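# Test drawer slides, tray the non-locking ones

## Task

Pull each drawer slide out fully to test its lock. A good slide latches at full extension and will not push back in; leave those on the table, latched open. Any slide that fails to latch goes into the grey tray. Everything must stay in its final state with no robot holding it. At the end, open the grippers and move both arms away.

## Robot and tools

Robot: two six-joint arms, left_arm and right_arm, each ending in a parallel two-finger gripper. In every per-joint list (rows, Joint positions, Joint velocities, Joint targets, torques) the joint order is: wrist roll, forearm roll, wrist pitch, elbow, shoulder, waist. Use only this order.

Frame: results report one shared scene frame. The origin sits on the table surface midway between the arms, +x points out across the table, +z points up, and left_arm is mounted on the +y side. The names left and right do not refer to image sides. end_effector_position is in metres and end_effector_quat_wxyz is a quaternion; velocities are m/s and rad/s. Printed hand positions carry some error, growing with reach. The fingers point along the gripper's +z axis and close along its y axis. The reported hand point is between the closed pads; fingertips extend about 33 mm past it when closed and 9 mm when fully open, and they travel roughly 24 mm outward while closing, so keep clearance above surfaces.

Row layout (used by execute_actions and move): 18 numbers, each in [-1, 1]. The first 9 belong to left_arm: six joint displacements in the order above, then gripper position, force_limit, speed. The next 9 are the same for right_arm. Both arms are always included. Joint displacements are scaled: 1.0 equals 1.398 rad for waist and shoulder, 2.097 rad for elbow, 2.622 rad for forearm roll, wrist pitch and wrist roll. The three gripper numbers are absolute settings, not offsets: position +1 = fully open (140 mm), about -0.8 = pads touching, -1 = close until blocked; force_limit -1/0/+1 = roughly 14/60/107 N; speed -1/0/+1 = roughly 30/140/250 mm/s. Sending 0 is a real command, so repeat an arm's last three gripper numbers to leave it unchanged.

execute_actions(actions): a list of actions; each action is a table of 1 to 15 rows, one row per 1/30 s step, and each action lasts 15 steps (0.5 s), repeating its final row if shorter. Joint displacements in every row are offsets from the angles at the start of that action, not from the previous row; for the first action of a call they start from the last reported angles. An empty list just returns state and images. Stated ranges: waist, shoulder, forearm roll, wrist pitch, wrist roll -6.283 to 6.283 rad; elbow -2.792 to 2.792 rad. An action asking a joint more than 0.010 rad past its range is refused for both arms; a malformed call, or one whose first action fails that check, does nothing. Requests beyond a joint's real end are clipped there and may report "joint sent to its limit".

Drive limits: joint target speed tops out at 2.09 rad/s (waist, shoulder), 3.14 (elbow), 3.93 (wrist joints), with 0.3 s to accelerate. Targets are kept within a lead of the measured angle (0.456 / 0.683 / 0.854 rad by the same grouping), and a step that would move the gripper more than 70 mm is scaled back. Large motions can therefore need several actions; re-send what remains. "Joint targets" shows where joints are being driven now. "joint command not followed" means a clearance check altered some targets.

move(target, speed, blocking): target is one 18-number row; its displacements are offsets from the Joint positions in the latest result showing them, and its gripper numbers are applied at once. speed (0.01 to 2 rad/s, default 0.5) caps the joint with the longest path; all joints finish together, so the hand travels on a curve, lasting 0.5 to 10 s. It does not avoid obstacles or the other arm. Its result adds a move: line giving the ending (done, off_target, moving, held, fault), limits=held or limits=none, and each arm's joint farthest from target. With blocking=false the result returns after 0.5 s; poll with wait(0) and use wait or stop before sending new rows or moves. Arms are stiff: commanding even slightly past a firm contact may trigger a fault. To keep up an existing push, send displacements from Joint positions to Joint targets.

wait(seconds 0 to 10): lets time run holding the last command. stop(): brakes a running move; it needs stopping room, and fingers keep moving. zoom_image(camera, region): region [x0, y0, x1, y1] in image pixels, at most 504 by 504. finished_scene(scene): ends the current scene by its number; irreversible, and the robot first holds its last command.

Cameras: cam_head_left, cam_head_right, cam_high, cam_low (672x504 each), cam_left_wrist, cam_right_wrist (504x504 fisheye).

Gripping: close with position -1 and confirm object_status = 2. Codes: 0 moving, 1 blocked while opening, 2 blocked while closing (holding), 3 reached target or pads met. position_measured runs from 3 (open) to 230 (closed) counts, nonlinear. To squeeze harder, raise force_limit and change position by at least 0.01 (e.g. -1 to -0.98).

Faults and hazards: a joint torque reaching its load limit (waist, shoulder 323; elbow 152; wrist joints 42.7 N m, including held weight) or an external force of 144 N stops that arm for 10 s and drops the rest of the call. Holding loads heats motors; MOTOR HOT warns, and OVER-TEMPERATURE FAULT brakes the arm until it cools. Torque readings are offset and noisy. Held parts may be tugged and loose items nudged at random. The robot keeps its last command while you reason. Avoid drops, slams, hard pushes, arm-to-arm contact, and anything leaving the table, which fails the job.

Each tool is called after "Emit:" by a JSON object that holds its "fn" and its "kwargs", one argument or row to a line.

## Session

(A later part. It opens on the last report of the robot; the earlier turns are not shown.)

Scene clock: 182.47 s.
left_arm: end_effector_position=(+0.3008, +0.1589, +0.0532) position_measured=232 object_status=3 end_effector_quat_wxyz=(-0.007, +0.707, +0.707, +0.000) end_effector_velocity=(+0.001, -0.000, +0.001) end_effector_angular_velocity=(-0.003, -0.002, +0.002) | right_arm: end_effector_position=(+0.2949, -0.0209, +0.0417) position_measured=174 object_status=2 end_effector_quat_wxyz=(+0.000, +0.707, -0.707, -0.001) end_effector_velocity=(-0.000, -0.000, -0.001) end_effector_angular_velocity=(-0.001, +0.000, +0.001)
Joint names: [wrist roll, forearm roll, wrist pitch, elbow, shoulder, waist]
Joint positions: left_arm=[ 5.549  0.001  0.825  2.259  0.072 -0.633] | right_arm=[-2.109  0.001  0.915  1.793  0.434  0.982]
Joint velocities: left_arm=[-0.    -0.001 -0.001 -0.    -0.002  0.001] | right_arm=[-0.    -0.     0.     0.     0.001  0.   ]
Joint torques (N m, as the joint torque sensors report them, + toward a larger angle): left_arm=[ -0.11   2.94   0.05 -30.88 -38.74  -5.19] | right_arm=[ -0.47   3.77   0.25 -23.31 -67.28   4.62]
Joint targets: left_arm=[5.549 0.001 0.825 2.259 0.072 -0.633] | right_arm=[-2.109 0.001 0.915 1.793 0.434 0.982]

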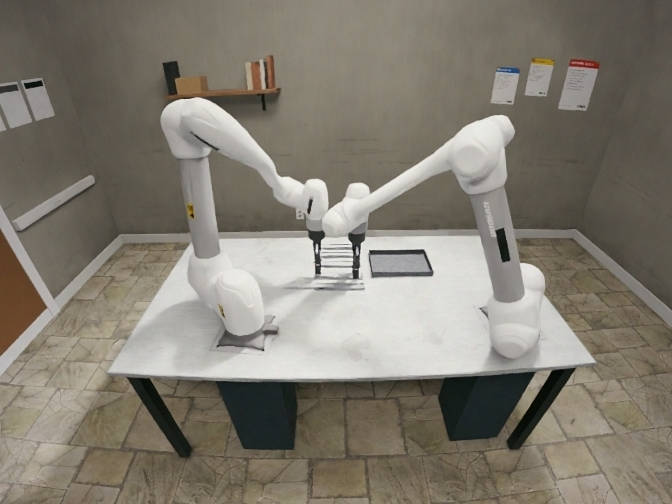

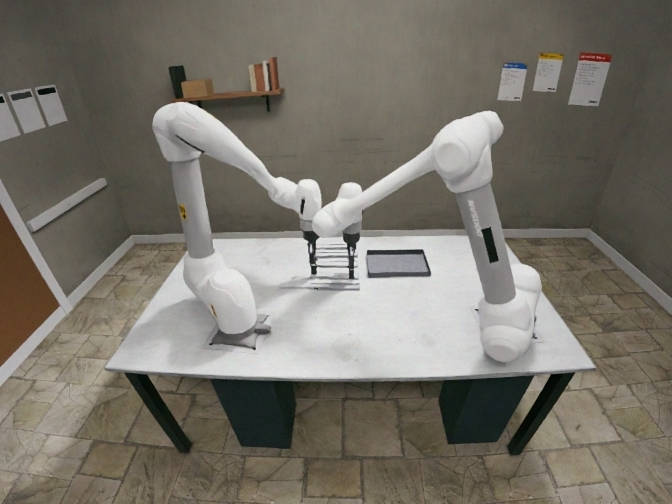

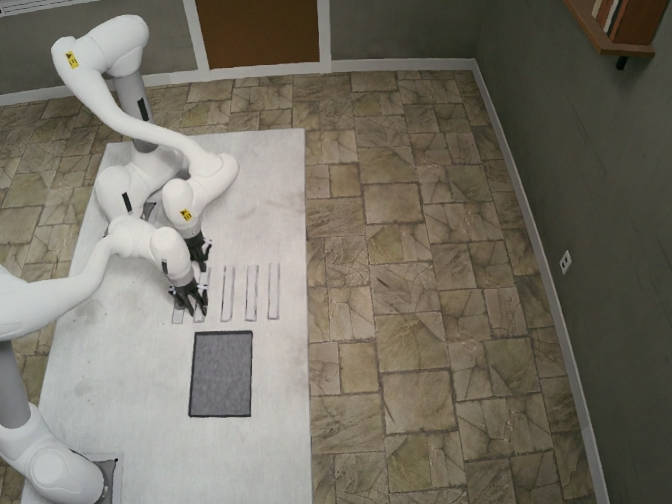

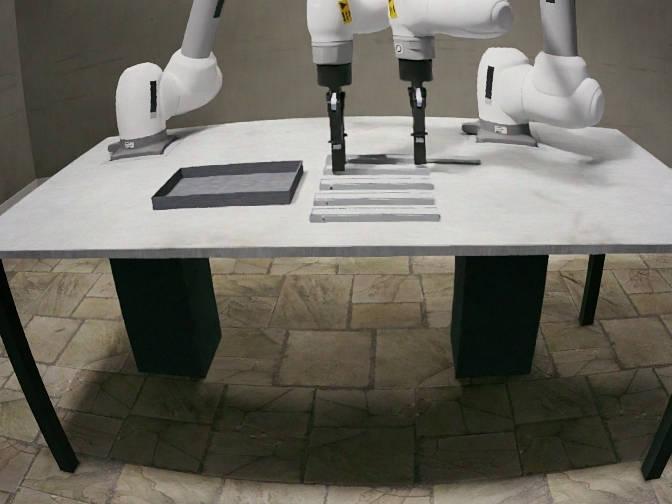

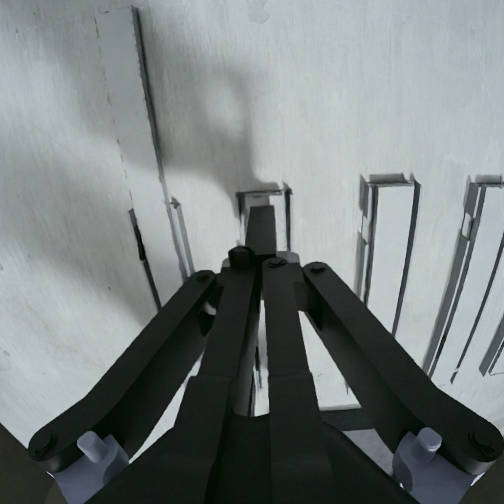

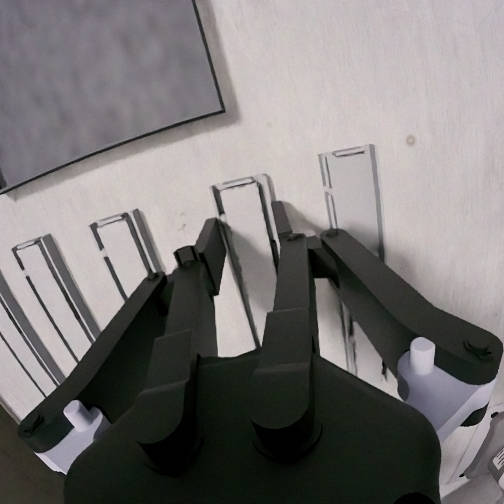

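Emit:
{"fn": "move", "kwargs": {
  "target": [0,0,-0.0080,0.0037,0.0095,0,-1,-0.5,0,0,0,0,0,0,0,-1,-0.3,-0.5],
  "speed": 0.02
}}

Emit:
{"fn": "move", "kwargs": {
  "target": [0.0349,0,-0.0014,0.0231,-0.0325,0.0655,-1,-0.5,0,0,0,0,0,0,0,-1,-0.3,-0.5],
  "speed": 0.035
}}

Scene clock: 210.43 s.
left_arm: end_effector_position=(+0.3008, +0.1588, +0.0443) position_measured=232 object_status=3 end_effector_quat_wxyz=(-0.007, +0.707, +0.707, +0.000) end_effector_velocity=(+0.000, +0.000, -0.000) end_effector_angular_velocity=(+0.000, -0.001, -0.000) | right_arm: end_effector_position=(+0.2949, -0.0209, +0.0417) position_measured=174 object_status=2 end_effector_quat_wxyz=(+0.000, +0.707, -0.707, -0.001) end_effector_velocity=(+0.000, +0.000, +0.001) end_effector_angular_velocity=(+0.001, -0.001, +0.001)
Joint names: [wrist roll, forearm roll, wrist pitch, elbow, shoulder, waist]
Joint positions: left_arm=[ 5.549  0.001  0.804  2.266  0.085 -0.633] | right_arm=[-2.109  0.001  0.915  1.793  0.434  0.982]
Joint velocities: left_arm=[ 0.     0.001 -0.     0.    -0.     0.   ] | right_arm=[-0.001 -0.     0.    -0.001 -0.001 -0.   ]
Joint torques (N m, as the joint torque sensors report them, + toward a larger angle): left_arm=[ -0.16   2.69  -3.86 -20.08 -19.6   -6.66] | right_arm=[ -0.46   3.91   0.14 -23.2  -67.05   5.24]
Joint targets: left_arm=[5.549 0.001 0.804 2.266 0.086 -0.633] | right_arm=[-2.109 0.001 0.915 1.793 0.434 0.982]
move: done; limits=none; left_arm: farthest joint: the waist, 0.000 radians from its target (0.000 radians at the start); right_arm: farthest joint: the waist, 0.000 radians from its target (0.000 radians at the start)

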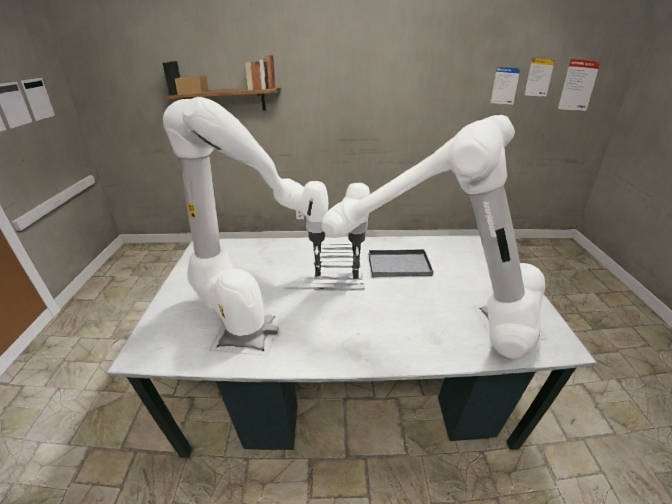

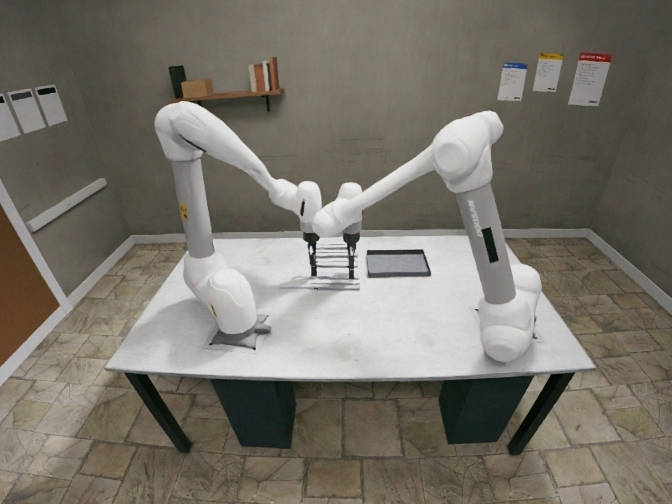

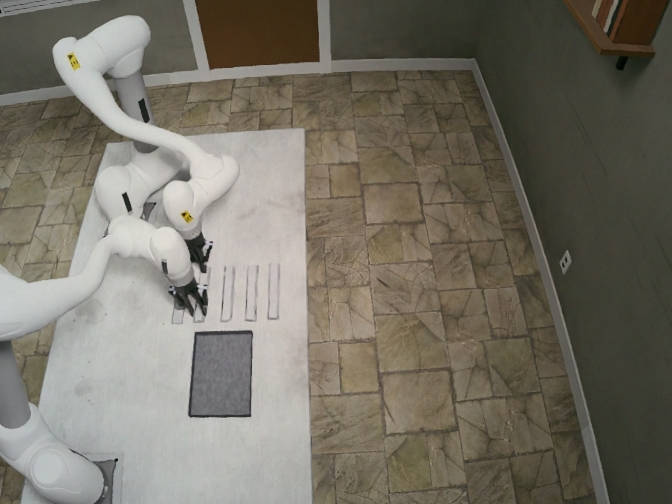

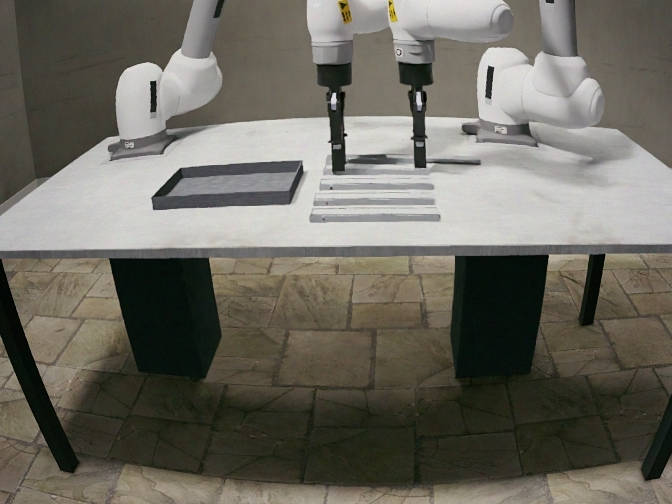

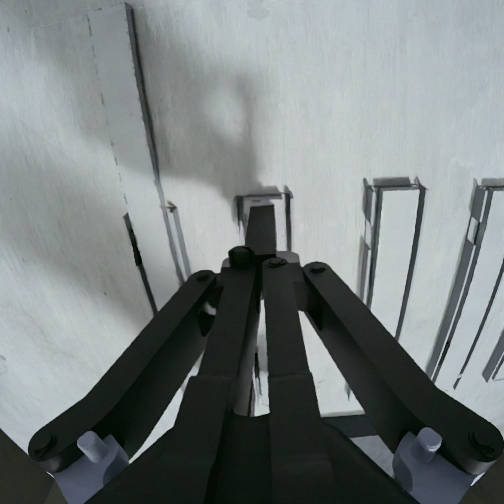

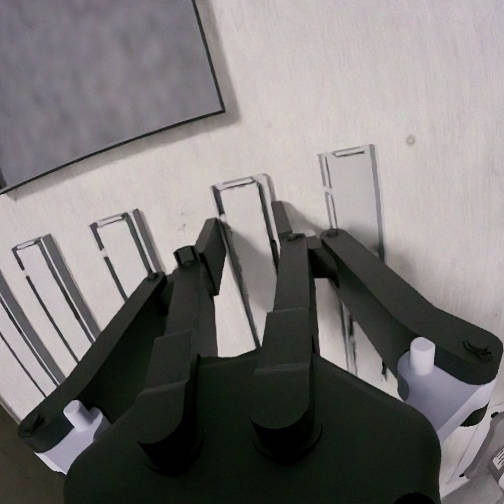

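Scene clock: 213.30 s.
left_arm: end_effector_position=(+0.3010, +0.2098, +0.0448) position_measured=232 object_status=3 end_effector_quat_wxyz=(-0.007, +0.707, +0.707, -0.001) end_effector_velocity=(-0.001, +0.000, -0.001) end_effector_angular_velocity=(-0.001, +0.000, +0.000) | right_arm: end_effector_position=(+0.2949, -0.0209, +0.0417) position_measured=174 object_status=2 end_effector_quat_wxyz=(+0.000, +0.707, -0.707, -0.001) end_effector_velocity=(+0.001, +0.001, +0.001) end_effector_angular_velocity=(+0.002, -0.001, -0.001)
Joint names: [wrist roll, forearm roll, wrist pitch, elbow, shoulder, waist]
Joint positions: left_arm=[ 5.641  0.001  0.8    2.315  0.04  -0.542] | right_arm=[-2.109  0.001  0.915  1.793  0.434  0.982]
Joint velocities: left_arm=[ 0.    -0.001 -0.002  0.002 -0.001 -0.   ] | right_arm=[ 0.001 -0.    -0.    -0.001 -0.    -0.   ]
Joint torques (N m, as the joint torque sensors report them, + toward a larger angle): left_arm=[ -0.01   3.15   0.31 -29.76 -33.9   -6.68] | right_arm=[ -0.15   3.86   0.21 -23.35 -67.63   5.66]
Joint targets: left_arm=[5.641 0.001 0.800 2.315 0.040 -0.542] | right_arm=[-2.109 0.001 0.915 1.793 0.434 0.982]
move: done; limits=none; left_arm: farthest joint: the waist, 0.001 radians from its target (0.092 radians at the start); right_arm: farthest joint: the waist, 0.000 radians from its target (0.000 radians at the start)

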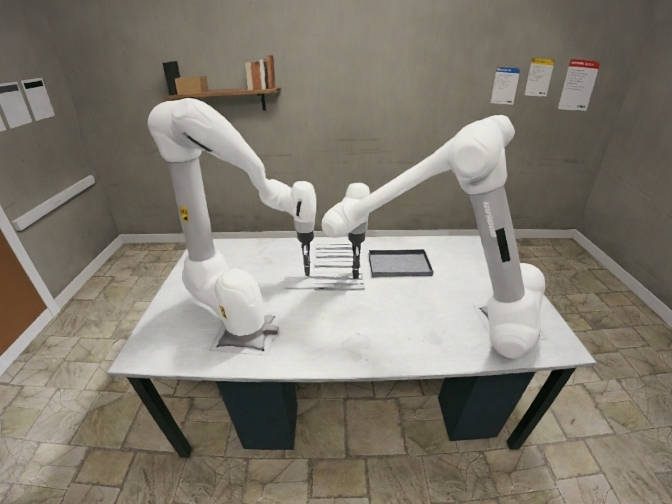

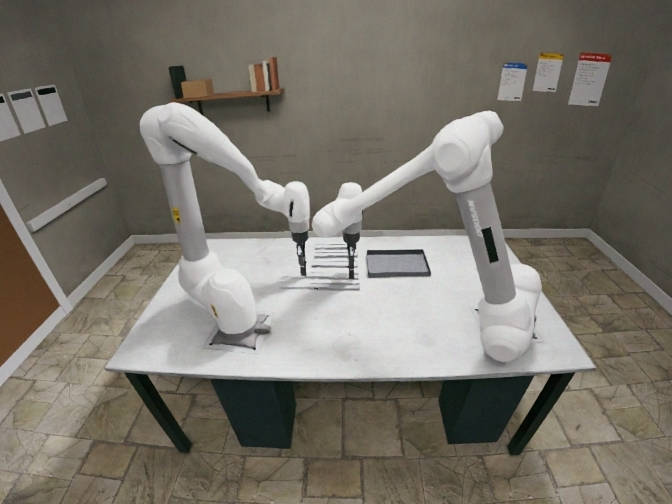

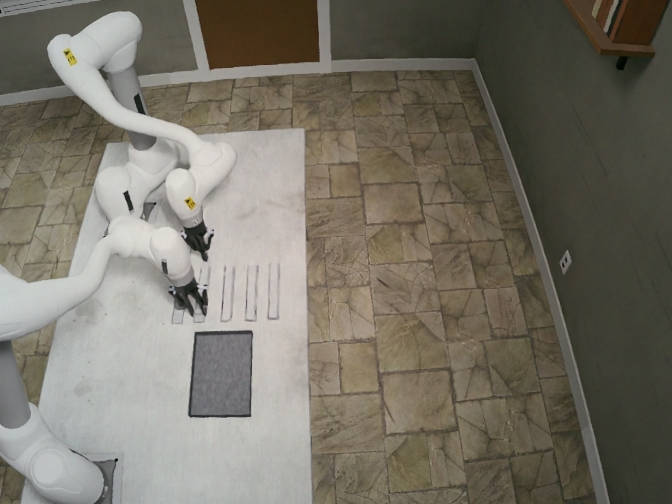

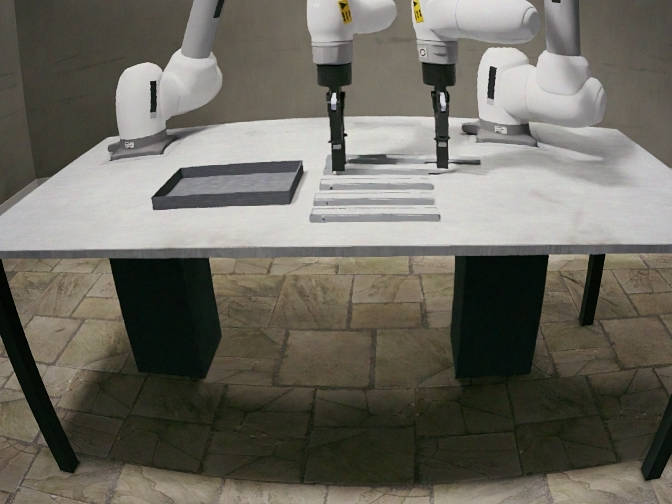

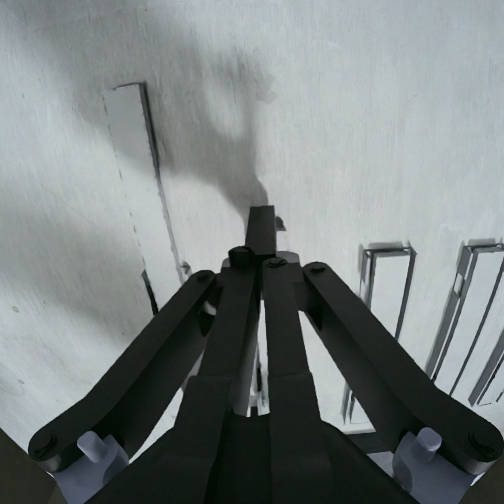

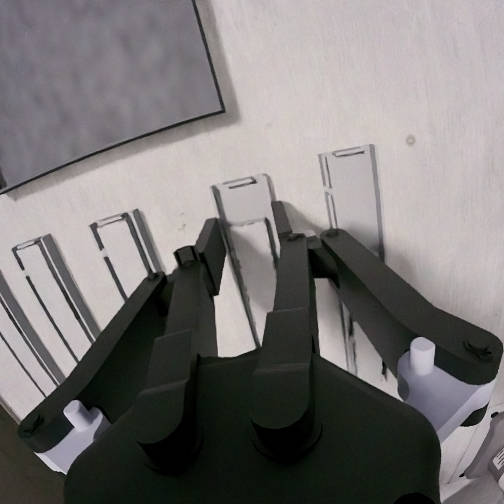

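Emit:
{"fn": "move", "kwargs": {
  "target": [0,0,0.0055,-0.0023,-0.006,0,-1,-0.5,0,0,0,0,0,0,0,-1,-0.3,-0.5],
  "speed": 0.05
}}

Emit:
{"fn": "move", "kwargs": {
  "target": [-0.0245,0,0.0009,-0.0155,0.0215,-0.0459,-1,-0.5,0,0,0,0,0,0,0,-1,-0.3,-0.5],
  "speed": 0.1
}}

Emit:
{"fn": "move", "kwargs": {
  "target": [0,0,-0.0053,0.0025,0.0064,0,-1,-0.5,0,0,0,0,0,0,0,-1,-0.3,-0.5],
  "speed": 0.02
}}

Emit:
{"fn": "move", "kwargs": {
  "target": [0.0245,0,-0.0009,0.0155,-0.021,0.0459,-1,-0.5,0,0,0,0,0,0,0,-1,-0.3,-0.5],
  "speed": 0.035
}}

Scene clock: 233.47 s.
left_arm: end_effector_position=(+0.3007, +0.2100, +0.0503) position_measured=232 object_status=3 end_effector_quat_wxyz=(-0.007, +0.707, +0.707, -0.001) end_effector_velocity=(-0.000, +0.001, -0.000) end_effector_angular_velocity=(+0.000, +0.000, +0.000) | right_arm: end_effector_position=(+0.2949, -0.0209, +0.0417) position_measured=174 object_status=2 end_effector_quat_wxyz=(+0.000, +0.707, -0.707, -0.001) end_effector_velocity=(+0.001, -0.000, -0.001) end_effector_angular_velocity=(-0.001, +0.000, -0.000)
Joint names: [wrist roll, forearm roll, wrist pitch, elbow, shoulder, waist]
Joint positions: left_arm=[ 5.641  0.001  0.814  2.31   0.032 -0.542] | right_arm=[-2.109  0.001  0.915  1.793  0.434  0.982]
Joint velocities: left_arm=[ 0.     0.     0.     0.001 -0.     0.001] | right_arm=[-0.    -0.    -0.    -0.     0.001 -0.001]
Joint torques (N m, as the joint torque sensors report them, + toward a larger angle): left_arm=[  0.02   3.27   0.21 -30.56 -32.26  -5.88] | right_arm=[ -0.29   3.96   0.09 -23.19 -66.76   4.21]
Joint targets: left_arm=[5.641 0.001 0.814 2.310 0.032 -0.542] | right_arm=[-2.109 0.001 0.915 1.793 0.434 0.982]
move: done; limits=none; left_arm: farthest joint: the waist, 0.000 radians from its target (0.000 radians at the start); right_arm: farthest joint: the waist, 0.000 radians from its target (0.000 radians at the start)

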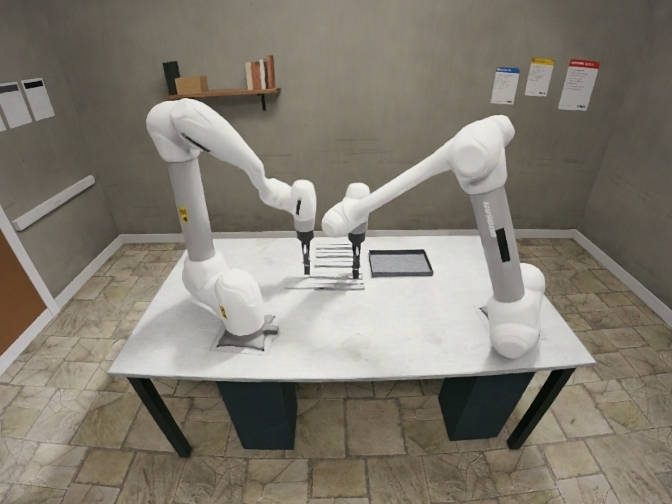

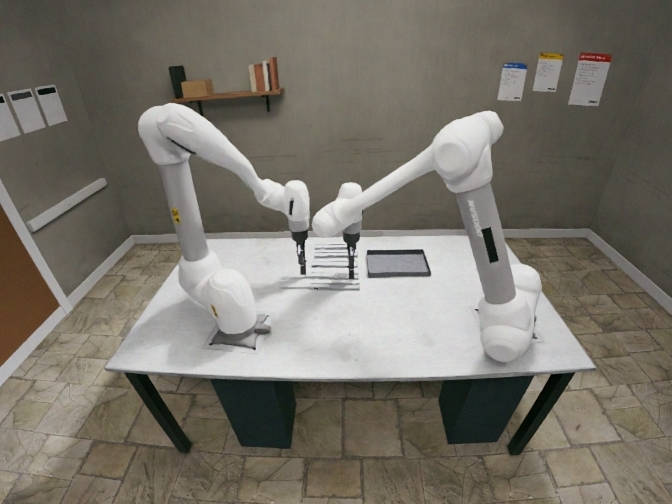

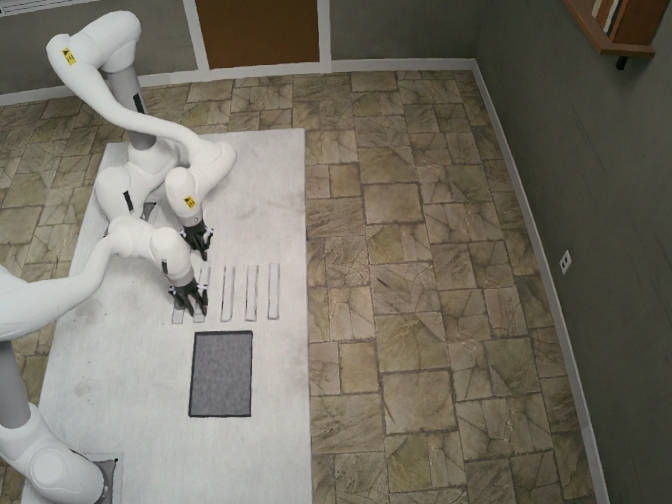

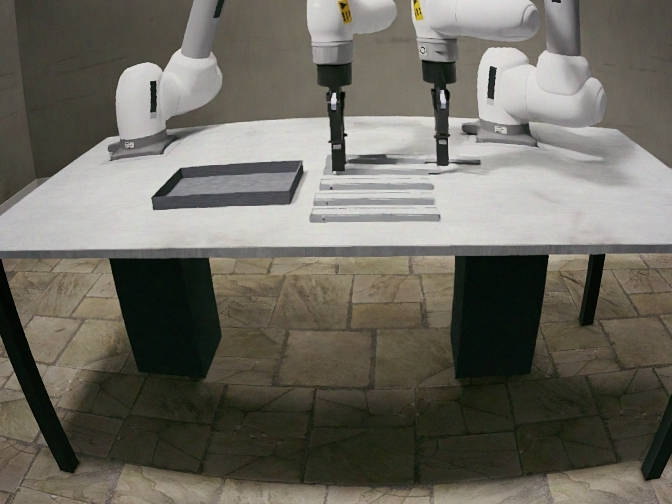

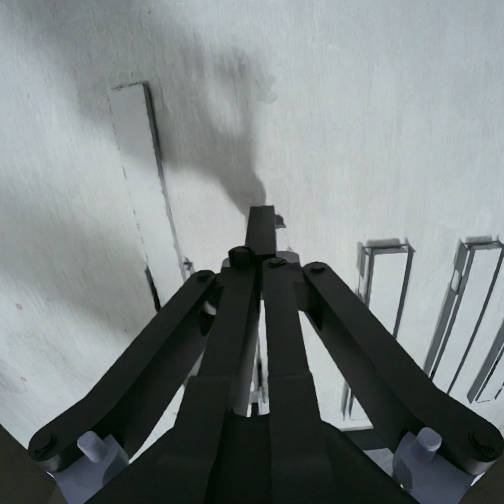

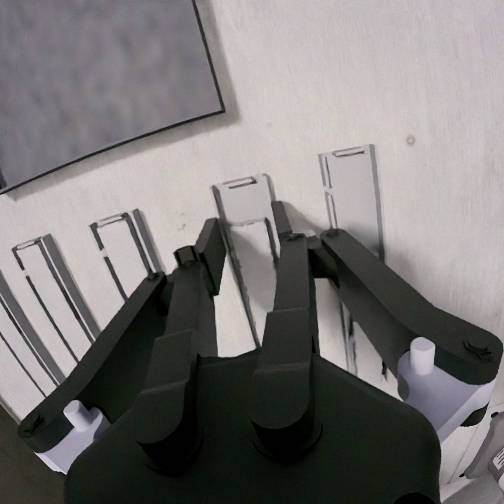

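Scene clock: 234.40 s.
left_arm: end_effector_position=(+0.3007, +0.1751, +0.0504) position_measured=232 object_status=3 end_effector_quat_wxyz=(-0.007, +0.707, +0.707, -0.000) end_effector_velocity=(+0.000, -0.000, +0.000) end_effector_angular_velocity=(-0.000, +0.001, +0.001) | right_arm: end_effector_position=(+0.2949, -0.0209, +0.0417) position_measured=174 object_status=2 end_effector_quat_wxyz=(+0.000, +0.707, -0.707, -0.001) end_effector_velocity=(+0.001, -0.001, -0.001) end_effector_angular_velocity=(-0.001, +0.000, -0.001)
Joint names: [wrist roll, forearm roll, wrist pitch, elbow, shoulder, waist]
Joint positions: left_arm=[ 5.576  0.001  0.817  2.277  0.062 -0.606] | right_arm=[-2.109  0.001  0.915  1.793  0.434  0.982]
Joint velocities: left_arm=[-0.001 -0.001  0.001 -0.001  0.    -0.   ] | right_arm=[-0.    -0.     0.     0.     0.001 -0.001]
Joint torques (N m, as the joint torque sensors report them, + toward a larger angle): left_arm=[ -0.04   2.94   0.2  -30.2  -35.6   -4.73] | right_arm=[ -0.34   3.98   0.3  -23.44 -66.66   4.65]
Joint targets: left_arm=[5.576 0.001 0.817 2.277 0.062 -0.606] | right_arm=[-2.109 0.001 0.915 1.793 0.434 0.982]
move: done; limits=none; left_arm: farthest joint: the waist, 0.000 radians from its target (0.064 radians at the start); right_arm: farthest joint: the waist, 0.000 radians from its target (0.000 radians at the start)

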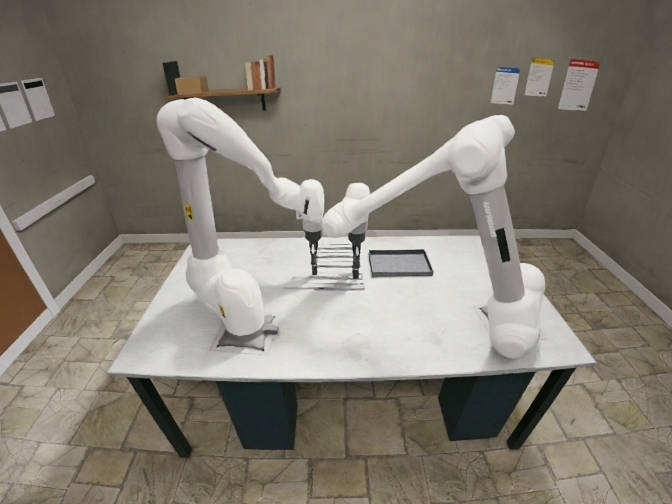

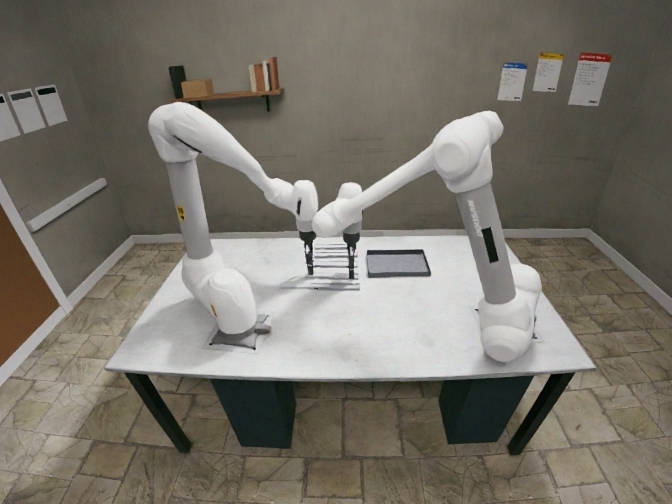

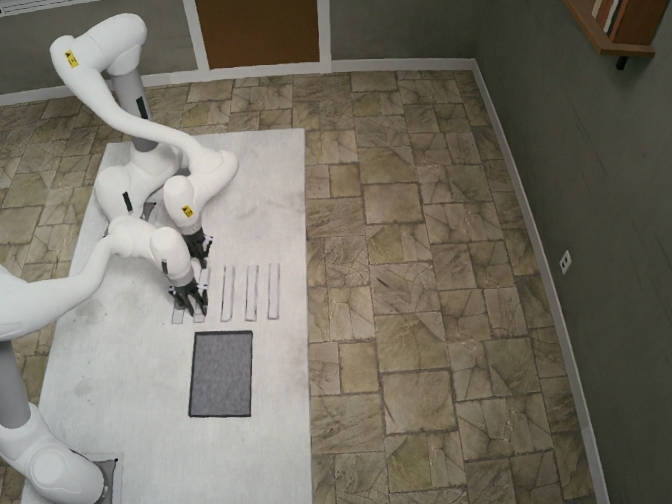

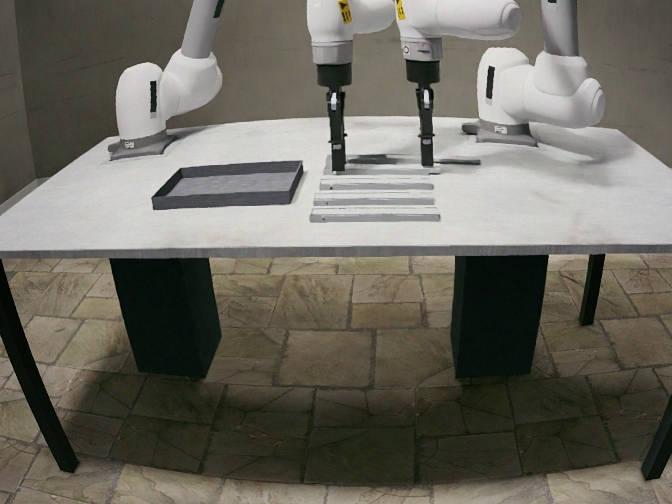

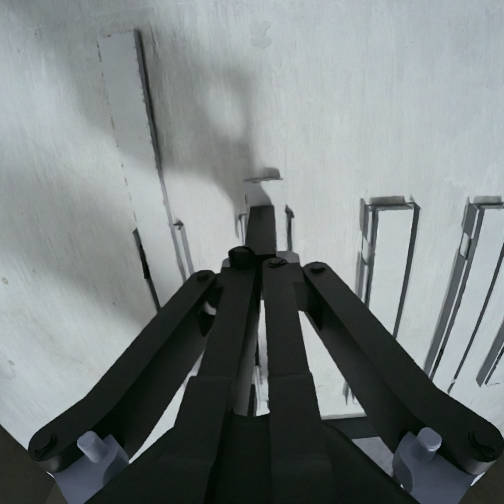

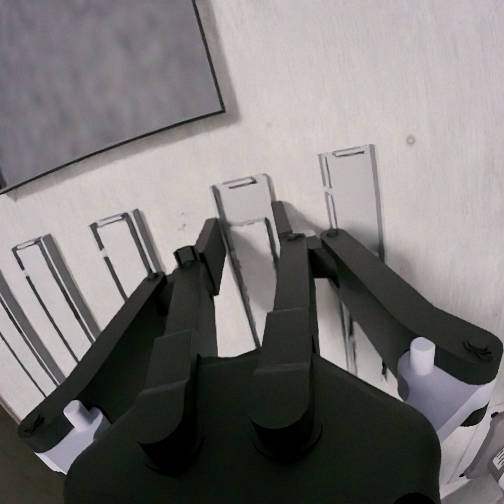

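Scene clock: 235.30 s.
left_arm: end_effector_position=(+0.3006, +0.1751, +0.0445) position_measured=232 object_status=3 end_effector_quat_wxyz=(-0.007, +0.707, +0.707, -0.000) end_effector_velocity=(+0.000, +0.001, -0.000) end_effector_angular_velocity=(-0.000, -0.000, +0.002) | right_arm: end_effector_position=(+0.2949, -0.0209, +0.0417) position_measured=174 object_status=2 end_effector_quat_wxyz=(+0.000, +0.707, -0.707, -0.001) end_effector_velocity=(+0.001, -0.000, +0.000) end_effector_angular_velocity=(+0.000, +0.000, -0.002)
Joint names: [wrist roll, forearm roll, wrist pitch, elbow, shoulder, waist]
Joint positions: left_arm=[ 5.576  0.001  0.803  2.283  0.07  -0.606] | right_arm=[-2.109  0.001  0.915  1.793  0.434  0.982]
Joint velocities: left_arm=[-0.     0.    -0.001  0.001 -0.     0.001] | right_arm=[ 0.     0.001  0.    -0.     0.    -0.001]
Joint torques (N m, as the joint torque sensors report them, + toward a larger angle): left_arm=[ -0.24   3.62  -1.53 -22.81 -26.73  -5.62] | right_arm=[ -0.31   3.85   0.2  -23.51 -66.02   6.72]
Joint targets: left_arm=[5.576 0.001 0.803 2.283 0.071 -0.606] | right_arm=[-2.109 0.001 0.915 1.793 0.434 0.982]
move: done; limits=none; left_arm: farthest joint: the shoulder, 0.001 radians from its target (0.009 radians at the start); right_arm: farthest joint: the waist, 0.000 radians from its target (0.000 radians at the start)

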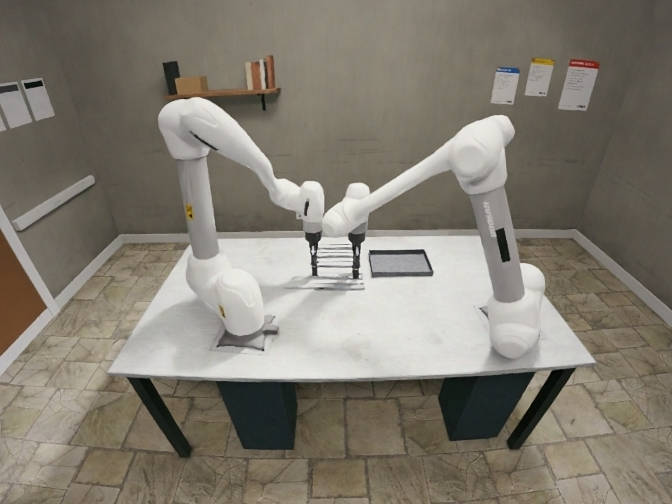

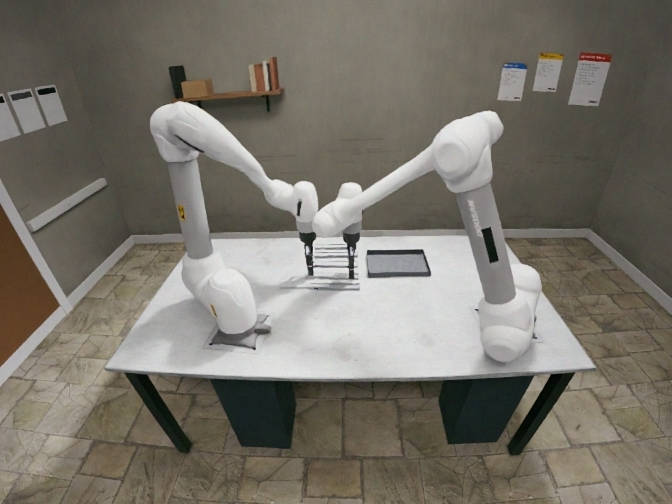

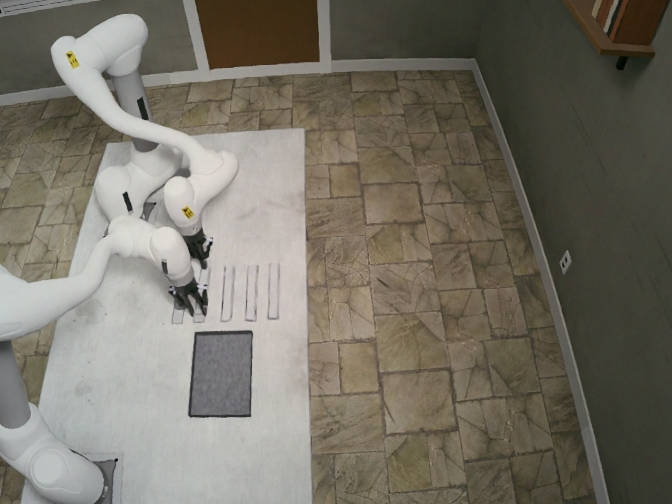

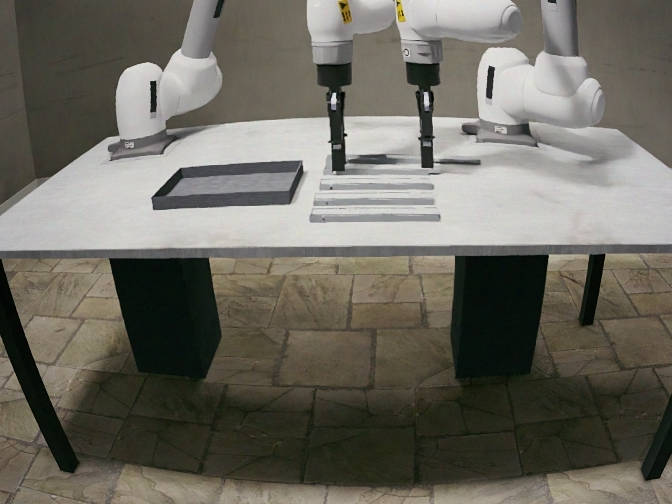

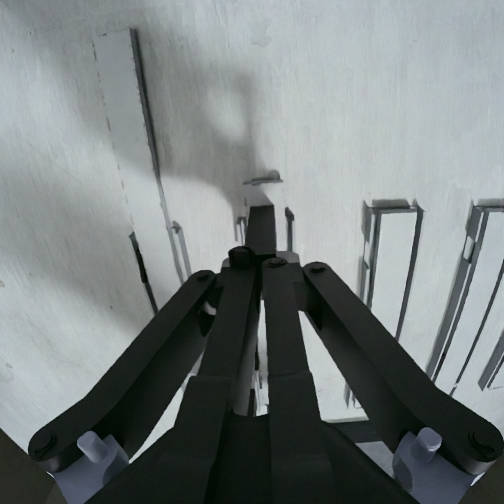

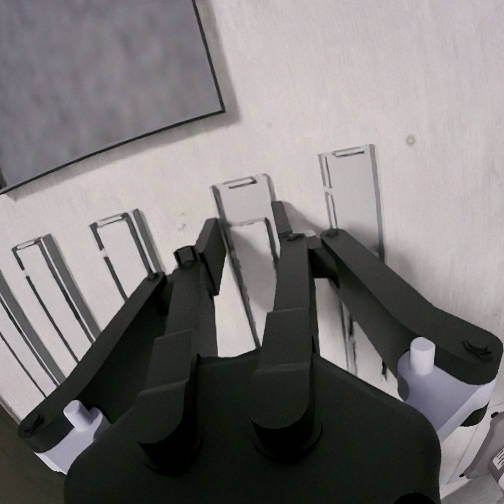

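Scene clock: 237.40 s.
left_arm: end_effector_position=(+0.3006, +0.2101, +0.0443) position_measured=232 object_status=3 end_effector_quat_wxyz=(-0.008, +0.707, +0.707, -0.001) end_effector_velocity=(+0.001, -0.000, +0.000) end_effector_angular_velocity=(-0.001, -0.001, +0.001) | right_arm: end_effector_position=(+0.2949, -0.0209, +0.0417) position_measured=174 object_status=2 end_effector_quat_wxyz=(+0.000, +0.707, -0.707, -0.001) end_effector_velocity=(-0.000, -0.001, -0.001) end_effector_angular_velocity=(-0.002, -0.000, +0.001)
Joint names: [wrist roll, forearm roll, wrist pitch, elbow, shoulder, waist]
Joint positions: left_arm=[ 5.641  0.001  0.801  2.315  0.041 -0.542] | right_arm=[-2.109  0.001  0.915  1.793  0.434  0.982]
Joint velocities: left_arm=[ 0.    -0.    -0.001 -0.001 -0.     0.001] | right_arm=[-0.    -0.001  0.     0.001  0.001 -0.   ]
Joint torques (N m, as the joint torque sensors report them, + toward a larger angle): left_arm=[  0.25   1.09   5.53  -3.51 -15.81  -8.23] | right_arm=[ -0.25   4.66   0.66 -22.55 -66.74   6.16]
Joint targets: left_arm=[5.641 0.001 0.801 2.315 0.041 -0.542] | right_arm=[-2.109 0.001 0.915 1.793 0.434 0.982]
move: done; limits=none; left_arm: farthest joint: the waist, 0.000 radians from its target (0.064 radians at the start); right_arm: farthest joint: the waist, 0.000 radians from its target (0.000 radians at the start)

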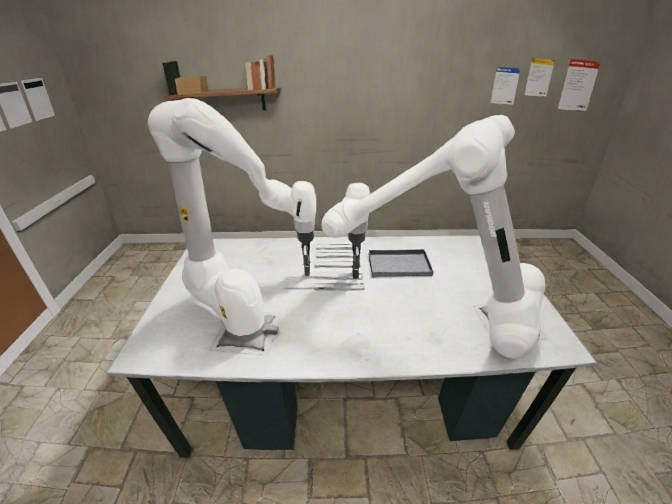

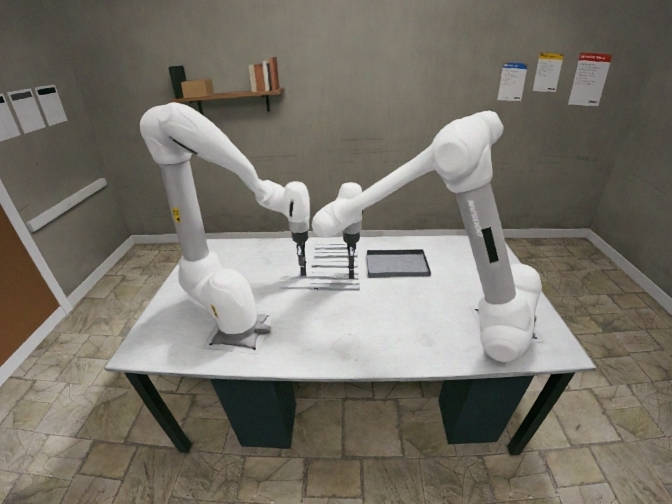

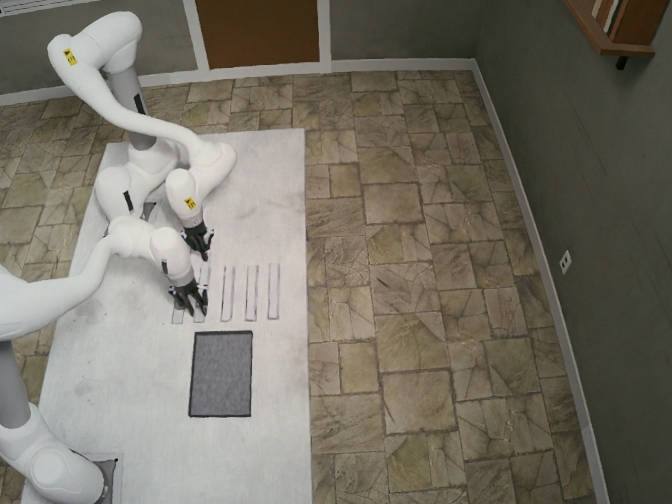

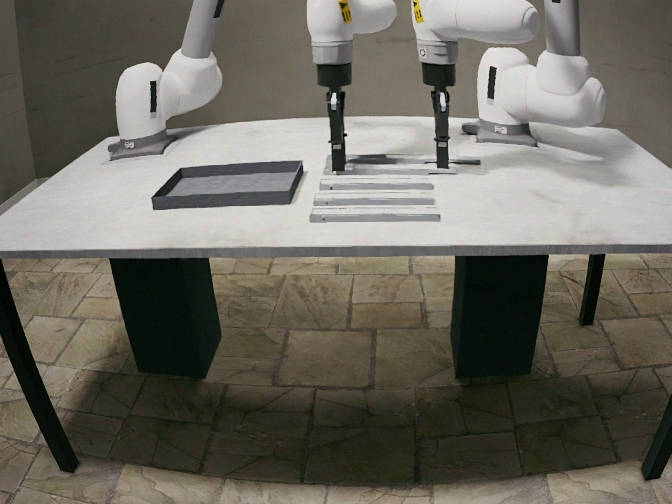

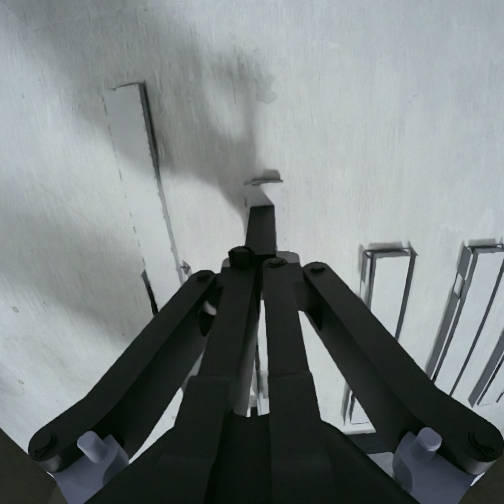

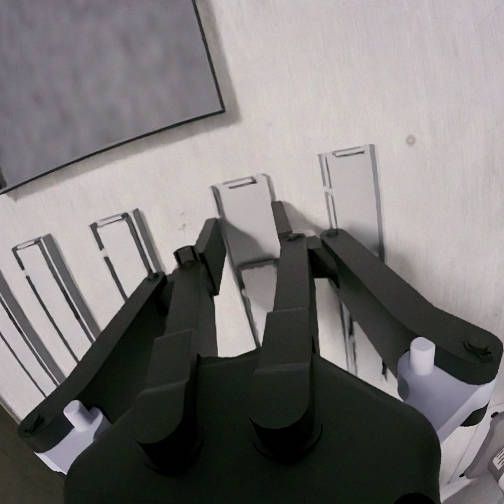

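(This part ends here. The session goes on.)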